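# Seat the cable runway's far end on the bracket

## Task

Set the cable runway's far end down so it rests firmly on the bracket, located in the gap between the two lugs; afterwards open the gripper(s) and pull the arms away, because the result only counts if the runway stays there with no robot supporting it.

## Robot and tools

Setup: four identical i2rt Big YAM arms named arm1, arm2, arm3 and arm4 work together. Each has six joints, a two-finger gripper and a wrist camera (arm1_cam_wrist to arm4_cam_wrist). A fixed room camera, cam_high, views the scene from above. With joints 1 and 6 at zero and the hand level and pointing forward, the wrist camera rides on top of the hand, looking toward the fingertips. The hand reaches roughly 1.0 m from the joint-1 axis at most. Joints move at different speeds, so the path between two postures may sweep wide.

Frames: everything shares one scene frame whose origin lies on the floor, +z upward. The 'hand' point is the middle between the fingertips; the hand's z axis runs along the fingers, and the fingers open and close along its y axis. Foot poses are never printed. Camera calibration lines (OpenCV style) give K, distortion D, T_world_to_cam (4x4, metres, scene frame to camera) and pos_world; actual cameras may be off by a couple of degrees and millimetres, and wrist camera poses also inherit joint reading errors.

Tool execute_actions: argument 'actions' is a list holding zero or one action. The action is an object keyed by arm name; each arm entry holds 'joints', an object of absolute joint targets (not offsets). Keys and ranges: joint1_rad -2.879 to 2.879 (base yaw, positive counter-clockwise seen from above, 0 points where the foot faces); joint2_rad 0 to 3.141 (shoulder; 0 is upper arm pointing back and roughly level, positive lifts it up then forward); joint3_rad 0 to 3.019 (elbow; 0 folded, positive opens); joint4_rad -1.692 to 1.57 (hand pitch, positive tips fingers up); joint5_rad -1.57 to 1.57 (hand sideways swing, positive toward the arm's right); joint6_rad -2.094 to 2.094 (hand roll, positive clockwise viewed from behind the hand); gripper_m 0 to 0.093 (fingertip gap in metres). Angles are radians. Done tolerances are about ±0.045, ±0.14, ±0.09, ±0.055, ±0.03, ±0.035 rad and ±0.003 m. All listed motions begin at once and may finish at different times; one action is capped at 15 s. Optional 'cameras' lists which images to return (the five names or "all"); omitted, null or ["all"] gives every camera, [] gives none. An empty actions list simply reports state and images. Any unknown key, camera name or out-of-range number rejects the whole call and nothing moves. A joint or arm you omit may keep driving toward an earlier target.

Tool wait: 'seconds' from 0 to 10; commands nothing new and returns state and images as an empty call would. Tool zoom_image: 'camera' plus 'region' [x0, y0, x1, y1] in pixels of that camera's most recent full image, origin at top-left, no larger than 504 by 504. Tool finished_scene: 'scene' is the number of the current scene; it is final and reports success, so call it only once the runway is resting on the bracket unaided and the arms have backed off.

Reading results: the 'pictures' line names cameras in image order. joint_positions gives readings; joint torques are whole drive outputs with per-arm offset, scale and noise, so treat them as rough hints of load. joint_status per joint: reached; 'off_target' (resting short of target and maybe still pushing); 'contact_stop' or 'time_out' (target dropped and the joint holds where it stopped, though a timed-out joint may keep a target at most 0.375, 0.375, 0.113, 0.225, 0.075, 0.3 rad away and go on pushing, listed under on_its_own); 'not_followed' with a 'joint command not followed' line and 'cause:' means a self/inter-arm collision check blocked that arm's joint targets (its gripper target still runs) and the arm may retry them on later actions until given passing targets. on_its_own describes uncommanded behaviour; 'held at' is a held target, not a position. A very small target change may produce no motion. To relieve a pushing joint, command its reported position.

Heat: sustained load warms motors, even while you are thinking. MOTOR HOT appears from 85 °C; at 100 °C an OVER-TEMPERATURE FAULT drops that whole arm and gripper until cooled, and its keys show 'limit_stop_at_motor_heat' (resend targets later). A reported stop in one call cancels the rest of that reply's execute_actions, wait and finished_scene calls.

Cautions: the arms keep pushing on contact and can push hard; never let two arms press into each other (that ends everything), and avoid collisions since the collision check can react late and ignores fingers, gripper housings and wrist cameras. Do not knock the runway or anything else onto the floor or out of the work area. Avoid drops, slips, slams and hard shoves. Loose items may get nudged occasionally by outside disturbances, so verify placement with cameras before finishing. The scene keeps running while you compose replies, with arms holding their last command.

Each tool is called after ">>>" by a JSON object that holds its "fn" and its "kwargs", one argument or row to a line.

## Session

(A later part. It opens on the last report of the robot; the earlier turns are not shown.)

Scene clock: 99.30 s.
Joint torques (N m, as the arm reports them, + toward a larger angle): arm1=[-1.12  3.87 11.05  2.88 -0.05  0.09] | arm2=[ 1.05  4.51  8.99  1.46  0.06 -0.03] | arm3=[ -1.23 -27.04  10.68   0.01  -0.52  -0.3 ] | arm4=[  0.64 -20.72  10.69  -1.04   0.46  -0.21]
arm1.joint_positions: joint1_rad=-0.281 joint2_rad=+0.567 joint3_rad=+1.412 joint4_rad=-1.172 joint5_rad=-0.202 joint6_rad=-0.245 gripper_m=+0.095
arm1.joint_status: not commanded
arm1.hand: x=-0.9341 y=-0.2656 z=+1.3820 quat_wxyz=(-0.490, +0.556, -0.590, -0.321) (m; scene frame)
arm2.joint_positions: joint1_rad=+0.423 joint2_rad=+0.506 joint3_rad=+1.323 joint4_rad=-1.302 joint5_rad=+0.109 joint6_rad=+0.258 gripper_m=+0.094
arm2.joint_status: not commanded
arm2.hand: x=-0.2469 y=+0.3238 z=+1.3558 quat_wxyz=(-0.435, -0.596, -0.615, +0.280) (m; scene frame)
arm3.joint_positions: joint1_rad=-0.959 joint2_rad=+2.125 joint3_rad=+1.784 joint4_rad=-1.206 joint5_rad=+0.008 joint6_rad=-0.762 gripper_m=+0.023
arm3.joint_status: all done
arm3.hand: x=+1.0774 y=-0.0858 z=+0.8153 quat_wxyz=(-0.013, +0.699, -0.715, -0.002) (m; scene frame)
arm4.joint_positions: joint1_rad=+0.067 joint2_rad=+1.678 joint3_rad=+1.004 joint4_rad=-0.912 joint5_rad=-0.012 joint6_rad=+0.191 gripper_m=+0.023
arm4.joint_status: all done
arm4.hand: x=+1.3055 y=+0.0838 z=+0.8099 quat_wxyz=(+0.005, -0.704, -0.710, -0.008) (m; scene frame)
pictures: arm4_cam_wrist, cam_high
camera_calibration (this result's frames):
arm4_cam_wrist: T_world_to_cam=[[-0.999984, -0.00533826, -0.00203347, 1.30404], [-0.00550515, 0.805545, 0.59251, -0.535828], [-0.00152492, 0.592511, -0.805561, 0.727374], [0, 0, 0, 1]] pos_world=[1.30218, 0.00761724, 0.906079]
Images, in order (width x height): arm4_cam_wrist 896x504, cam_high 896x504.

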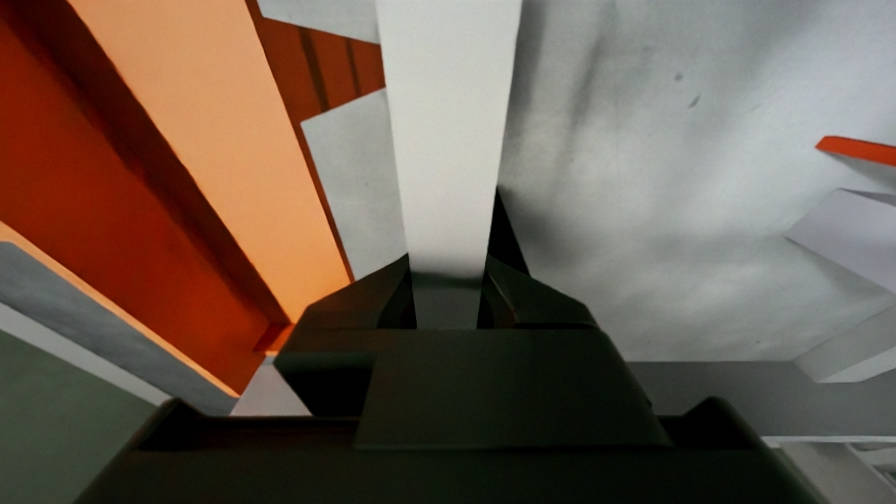

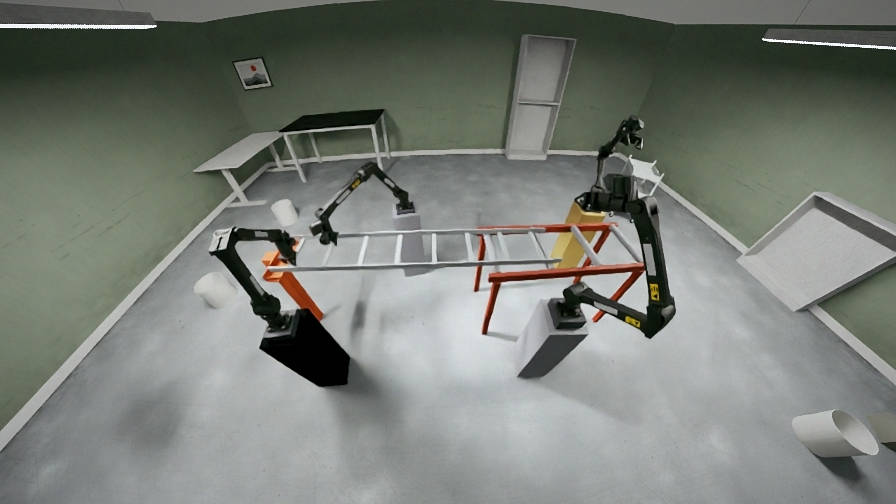

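>>> {"fn": "execute_actions", "kwargs": {
  "actions": [
    {"arm3":{"joints":{"joint1_rad":-0.98,"joint2_rad":2.153,"joint3_rad":1.826,"joint4_rad":-1.2}},"arm4":{"joints":{"joint1_rad":0.092,"joint2_rad":1.665,"joint3_rad":1.018,"joint4_rad":-0.815,"joint6_rad":0.2}}}
  ],
  "cameras": ["arm4_cam_wrist"]
}}

Scene clock: 108.50 s.
Joint torques (N m, as the arm reports them, + toward a larger angle): arm1=[-1.16  3.82 11.06  2.87 -0.05  0.09] | arm2=[ 1.14  4.31  8.88  1.5   0.06 -0.02] | arm3=[ -1.39 -26.5   12.65  -0.26  -0.08  -0.26] | arm4=[  1.5  -20.58   8.01  -0.31  -0.17  -0.07]
arm1.joint_positions: joint1_rad=-0.281 joint2_rad=+0.567 joint3_rad=+1.412 joint4_rad=-1.172 joint5_rad=-0.202 joint6_rad=-0.245 gripper_m=+0.095
arm1.joint_status: not commanded
arm1.hand: x=-0.9341 y=-0.2656 z=+1.3820 quat_wxyz=(-0.490, +0.556, -0.590, -0.321) (m; scene frame)
arm2.joint_positions: joint1_rad=+0.423 joint2_rad=+0.506 joint3_rad=+1.323 joint4_rad=-1.302 joint5_rad=+0.109 joint6_rad=+0.258 gripper_m=+0.094
arm2.joint_status: not commanded
arm2.hand: x=-0.2469 y=+0.3238 z=+1.3558 quat_wxyz=(-0.435, -0.596, -0.615, +0.280) (m; scene frame)
arm3.joint_positions: joint1_rad=-0.962 joint2_rad=+2.188 joint3_rad=+1.784 joint4_rad=-1.177 joint5_rad=-0.002 joint6_rad=-0.764 gripper_m=+0.023
arm3.joint_status: all done
arm3.hand: x=+1.0782 y=-0.0855 z=+0.7766 quat_wxyz=(+0.003, +0.698, -0.716, -0.007) (m; scene frame)
arm4.joint_positions: joint1_rad=+0.077 joint2_rad=+1.771 joint3_rad=+0.976 joint4_rad=-0.806 joint5_rad=+0.003 joint6_rad=+0.201 gripper_m=+0.023
arm4.joint_status: all done
arm4.hand: x=+1.3067 y=+0.0853 z=+0.7643 quat_wxyz=(+0.016, -0.704, -0.710, -0.006) (m; scene frame)
pictures: arm4_cam_wrist
camera_calibration (this result's frames):
arm4_cam_wrist: T_world_to_cam=[[-0.999861, -0.0053661, 0.0157905, 1.29139], [0.00522341, 0.798421, 0.602077, -0.530658], [-0.0158383, 0.602076, -0.798282, 0.702087], [0, 0, 0, 1]] pos_world=[1.3051, 0.00790939, 0.859569]
Images, in order (width x height): arm4_cam_wrist 896x504.

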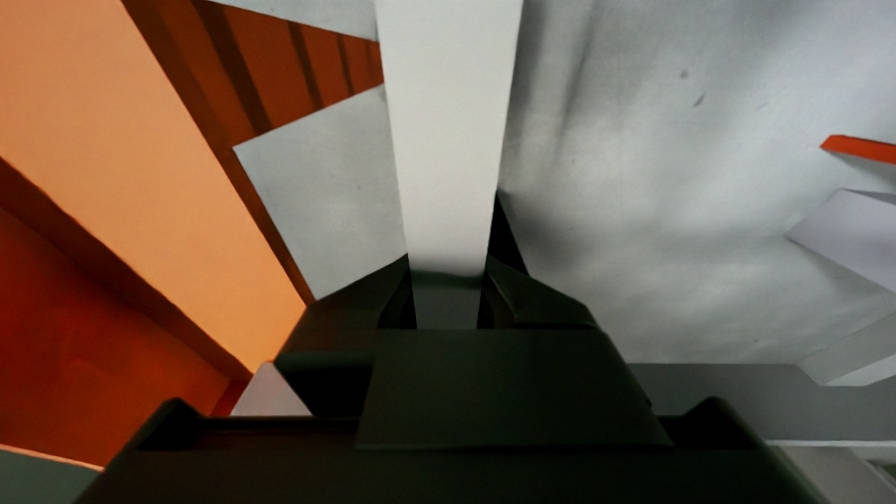

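>>> {"fn": "execute_actions", "kwargs": {
  "actions": [
    {"arm3":{"joints":{"joint1_rad":-0.97,"joint2_rad":2.18,"joint3_rad":1.80,"joint4_rad":-1.18}},"arm4":{"joints":{"joint1_rad":0.085,"joint2_rad":1.74,"joint3_rad":0.99,"joint4_rad":-0.806}}}
  ],
  "cameras": ["arm4_cam_wrist","cam_high"]
}}

Scene clock: 112.70 s.
Joint torques (N m, as the arm reports them, + toward a larger angle): arm1=[-1.12  3.89 11.05  2.86 -0.05  0.09] | arm2=[ 1.19  4.73  8.92  1.6   0.05 -0.02] | arm3=[ -0.64 -24.15  10.32   0.44  -0.05  -0.26] | arm4=[  1.03 -14.33   6.32  -0.15  -0.19  -0.08]
arm1.joint_positions: joint1_rad=-0.281 joint2_rad=+0.567 joint3_rad=+1.412 joint4_rad=-1.172 joint5_rad=-0.202 joint6_rad=-0.245 gripper_m=+0.095
arm1.joint_status: not commanded
arm1.hand: x=-0.9341 y=-0.2656 z=+1.3820 quat_wxyz=(-0.490, +0.556, -0.590, -0.321) (m; scene frame)
arm2.joint_positions: joint1_rad=+0.423 joint2_rad=+0.506 joint3_rad=+1.323 joint4_rad=-1.302 joint5_rad=+0.109 joint6_rad=+0.258 gripper_m=+0.094
arm2.joint_status: not commanded
arm2.hand: x=-0.2469 y=+0.3238 z=+1.3558 quat_wxyz=(-0.435, -0.596, -0.615, +0.280) (m; scene frame)
arm3.joint_positions: joint1_rad=-0.962 joint2_rad=+2.189 joint3_rad=+1.784 joint4_rad=-1.172 joint5_rad=-0.002 joint6_rad=-0.764 gripper_m=+0.023
arm3.joint_status: all done
arm3.hand: x=+1.0788 y=-0.0848 z=+0.7754 quat_wxyz=(+0.002, +0.698, -0.716, -0.007) (m; scene frame)
arm4.joint_positions: joint1_rad=+0.077 joint2_rad=+1.772 joint3_rad=+0.971 joint4_rad=-0.799 joint5_rad=+0.003 joint6_rad=+0.201 gripper_m=+0.023
arm4.joint_status: all done
arm4.hand: x=+1.3065 y=+0.0863 z=+0.7622 quat_wxyz=(+0.016, -0.704, -0.710, -0.006) (m; scene frame)
pictures: arm4_cam_wrist, cam_high
camera_calibration (this result's frames):
arm4_cam_wrist: T_world_to_cam=[[-0.999863, -0.00535717, 0.0156363, 1.29133], [0.00512599, 0.79887, 0.601482, -0.529639], [-0.0157137, 0.60148, -0.798734, 0.700039], [0, 0, 0, 1]] pos_world=[1.30487, 0.00897196, 0.857521]
Images, in order (width x height): arm4_cam_wrist 896x504, cam_high 896x504.

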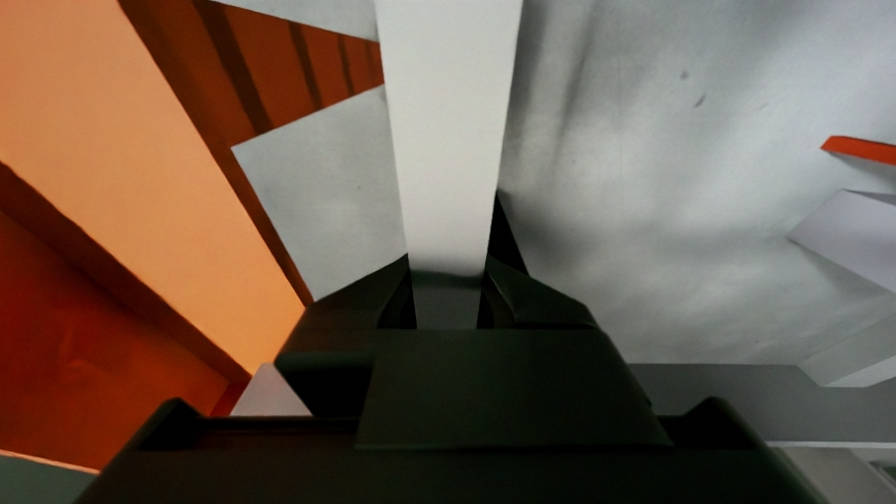

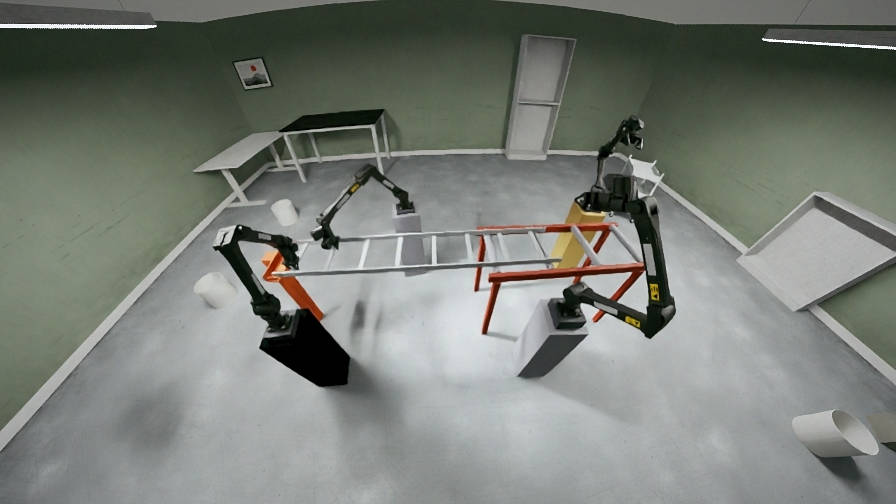

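Landed. Release and retreat.

>>> {"fn": "execute_actions", "kwargs": {
  "actions": [
    {"arm3":{"joints":{"gripper_m":0.06}},"arm4":{"joints":{"gripper_m":0.06}}}
  ],
  "cameras": []
}}

>>> {"fn": "execute_actions", "kwargs": {
  "actions": [
    {"arm3":{"joints":{"joint2_rad":1.95,"joint3_rad":1.72,"joint4_rad":-1.25}},"arm4":{"joints":{"joint2_rad":1.45,"joint3_rad":1.1,"joint4_rad":-0.85,"joint6_rad":0}}}
  ],
  "cameras": ["arm4_cam_wrist","arm3_cam_wrist"]
}}

Scene clock: 117.07 s.
Joint torques (N m, as the arm reports them, + toward a larger angle): arm1=[-1.14  3.89 11.05  2.87 -0.05  0.09] | arm2=[ 0.93  4.42  8.94  1.54  0.06 -0.02] | arm3=[ -0.66 -23.68  10.34   0.44  -0.06  -0.2 ] | arm4=[  1.09 -13.27   6.42  -0.15  -0.18  -0.08]
arm1.joint_positions: joint1_rad=-0.281 joint2_rad=+0.567 joint3_rad=+1.412 joint4_rad=-1.172 joint5_rad=-0.202 joint6_rad=-0.245 gripper_m=+0.095
arm1.joint_status: not commanded
arm1.hand: x=-0.9341 y=-0.2656 z=+1.3820 quat_wxyz=(-0.490, +0.556, -0.590, -0.321) (m; scene frame)
arm2.joint_positions: joint1_rad=+0.423 joint2_rad=+0.506 joint3_rad=+1.323 joint4_rad=-1.302 joint5_rad=+0.109 joint6_rad=+0.258 gripper_m=+0.094
arm2.joint_status: not commanded
arm2.hand: x=-0.2469 y=+0.3238 z=+1.3558 quat_wxyz=(-0.435, -0.596, -0.615, +0.280) (m; scene frame)
arm3.joint_positions: joint1_rad=-0.963 joint2_rad=+2.188 joint3_rad=+1.784 joint4_rad=-1.172 joint5_rad=-0.002 joint6_rad=-0.771 gripper_m=+0.060
arm3.joint_status: all done
arm3.hand: x=+1.0791 y=-0.0848 z=+0.7763 quat_wxyz=(+0.001, +0.701, -0.714, -0.007) (m; scene frame)
arm4.joint_positions: joint1_rad=+0.077 joint2_rad=+1.765 joint3_rad=+0.971 joint4_rad=-0.799 joint5_rad=+0.003 joint6_rad=+0.201 gripper_m=+0.060
arm4.joint_status: all done
arm4.hand: x=+1.3068 y=+0.0851 z=+0.7651 quat_wxyz=(+0.012, -0.704, -0.710, -0.004) (m; scene frame)
pictures: none
No camera images: the call's "cameras" was empty. Leave "cameras" out to get every camera's image.

Scene clock: 118.40 s.
Joint torques (N m, as the arm reports them, + toward a larger angle): arm1=[-1.12  3.78 11.05  2.87 -0.05  0.09] | arm2=[ 1.12  4.41  8.88  1.55  0.07 -0.01] | arm3=[ -0.19 -20.14   9.97   0.39  -0.31  -0.17] | arm4=[ 1.21 -9.07  9.48  0.21 -0.2  -0.18]
arm1.joint_positions: joint1_rad=-0.281 joint2_rad=+0.567 joint3_rad=+1.412 joint4_rad=-1.172 joint5_rad=-0.202 joint6_rad=-0.245 gripper_m=+0.095
arm1.joint_status: not commanded
arm1.hand: x=-0.9341 y=-0.2656 z=+1.3820 quat_wxyz=(-0.490, +0.556, -0.590, -0.321) (m; scene frame)
arm2.joint_positions: joint1_rad=+0.423 joint2_rad=+0.506 joint3_rad=+1.323 joint4_rad=-1.302 joint5_rad=+0.109 joint6_rad=+0.258 gripper_m=+0.094
arm2.joint_status: not commanded
arm2.hand: x=-0.2469 y=+0.3238 z=+1.3558 quat_wxyz=(-0.435, -0.596, -0.615, +0.280) (m; scene frame)
arm3.joint_positions: joint1_rad=-0.967 joint2_rad=+1.945 joint3_rad=+1.717 joint4_rad=-1.236 joint5_rad=+0.003 joint6_rad=-0.773 gripper_m=+0.060
arm3.joint_status: all done
arm3.hand: x=+1.0647 y=-0.1062 z=+0.8994 quat_wxyz=(-0.055, +0.698, -0.714, -0.004) (m; scene frame)
arm4.joint_positions: joint1_rad=+0.077 joint2_rad=+1.443 joint3_rad=+1.069 joint4_rad=-0.836 joint5_rad=+0.003 joint6_rad=+0.012 gripper_m=+0.060
arm4.joint_status: all done
arm4.hand: x=+1.3198 y=+0.0267 z=+0.9393 quat_wxyz=(-0.137, -0.624, -0.761, +0.114) (m; scene frame)
pictures: arm3_cam_wrist, arm4_cam_wrist
camera_calibration (this result's frames):
arm3_cam_wrist: T_world_to_cam=[[0.997177, -0.0287562, 0.0693573, -1.12813], [-0.0594004, -0.867149, 0.494494, -0.466262], [0.0459233, -0.497218, -0.866409, 0.797904], [0, 0, 0, 1]] pos_world=[1.0606, -0.0400264, 1.00012]
arm4_cam_wrist: T_world_to_cam=[[-0.981303, -0.192431, 0.00391354, 1.29304], [-0.185105, 0.949123, 0.254758, -0.0159468], [-0.0527378, 0.24927, -0.966997, 1.09385], [0, 0, 0, 1]] pos_world=[1.3236, -0.00870691, 1.05675]
Images, in order (width x height): arm3_cam_wrist 896x504, arm4_cam_wrist 896x504.

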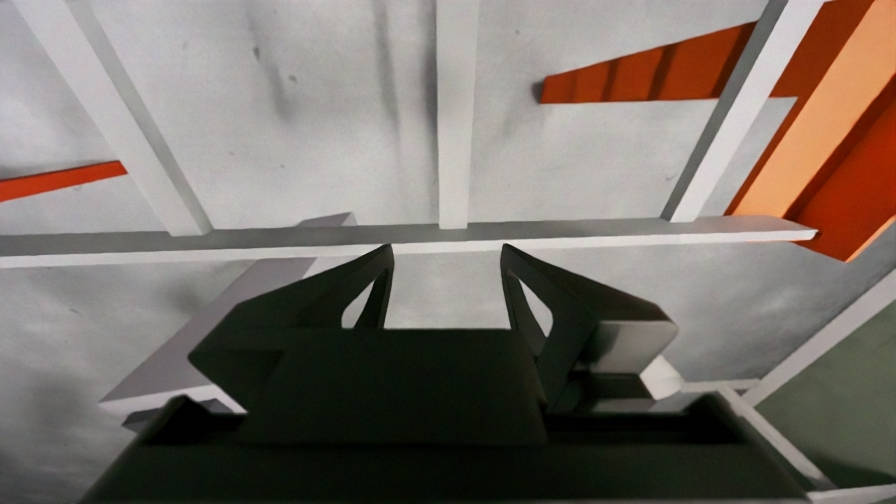

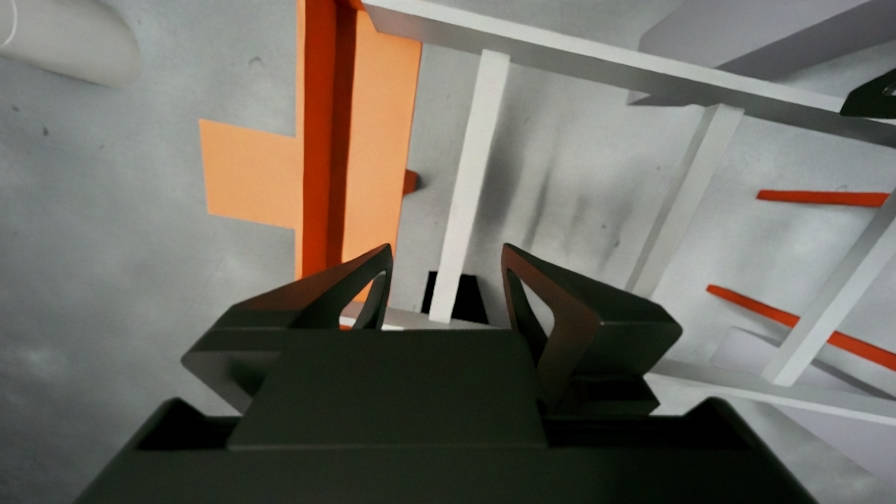

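>>> {"fn": "finished_scene", "kwargs": {
  "scene": 2
}}

The scene is finished: the task was done.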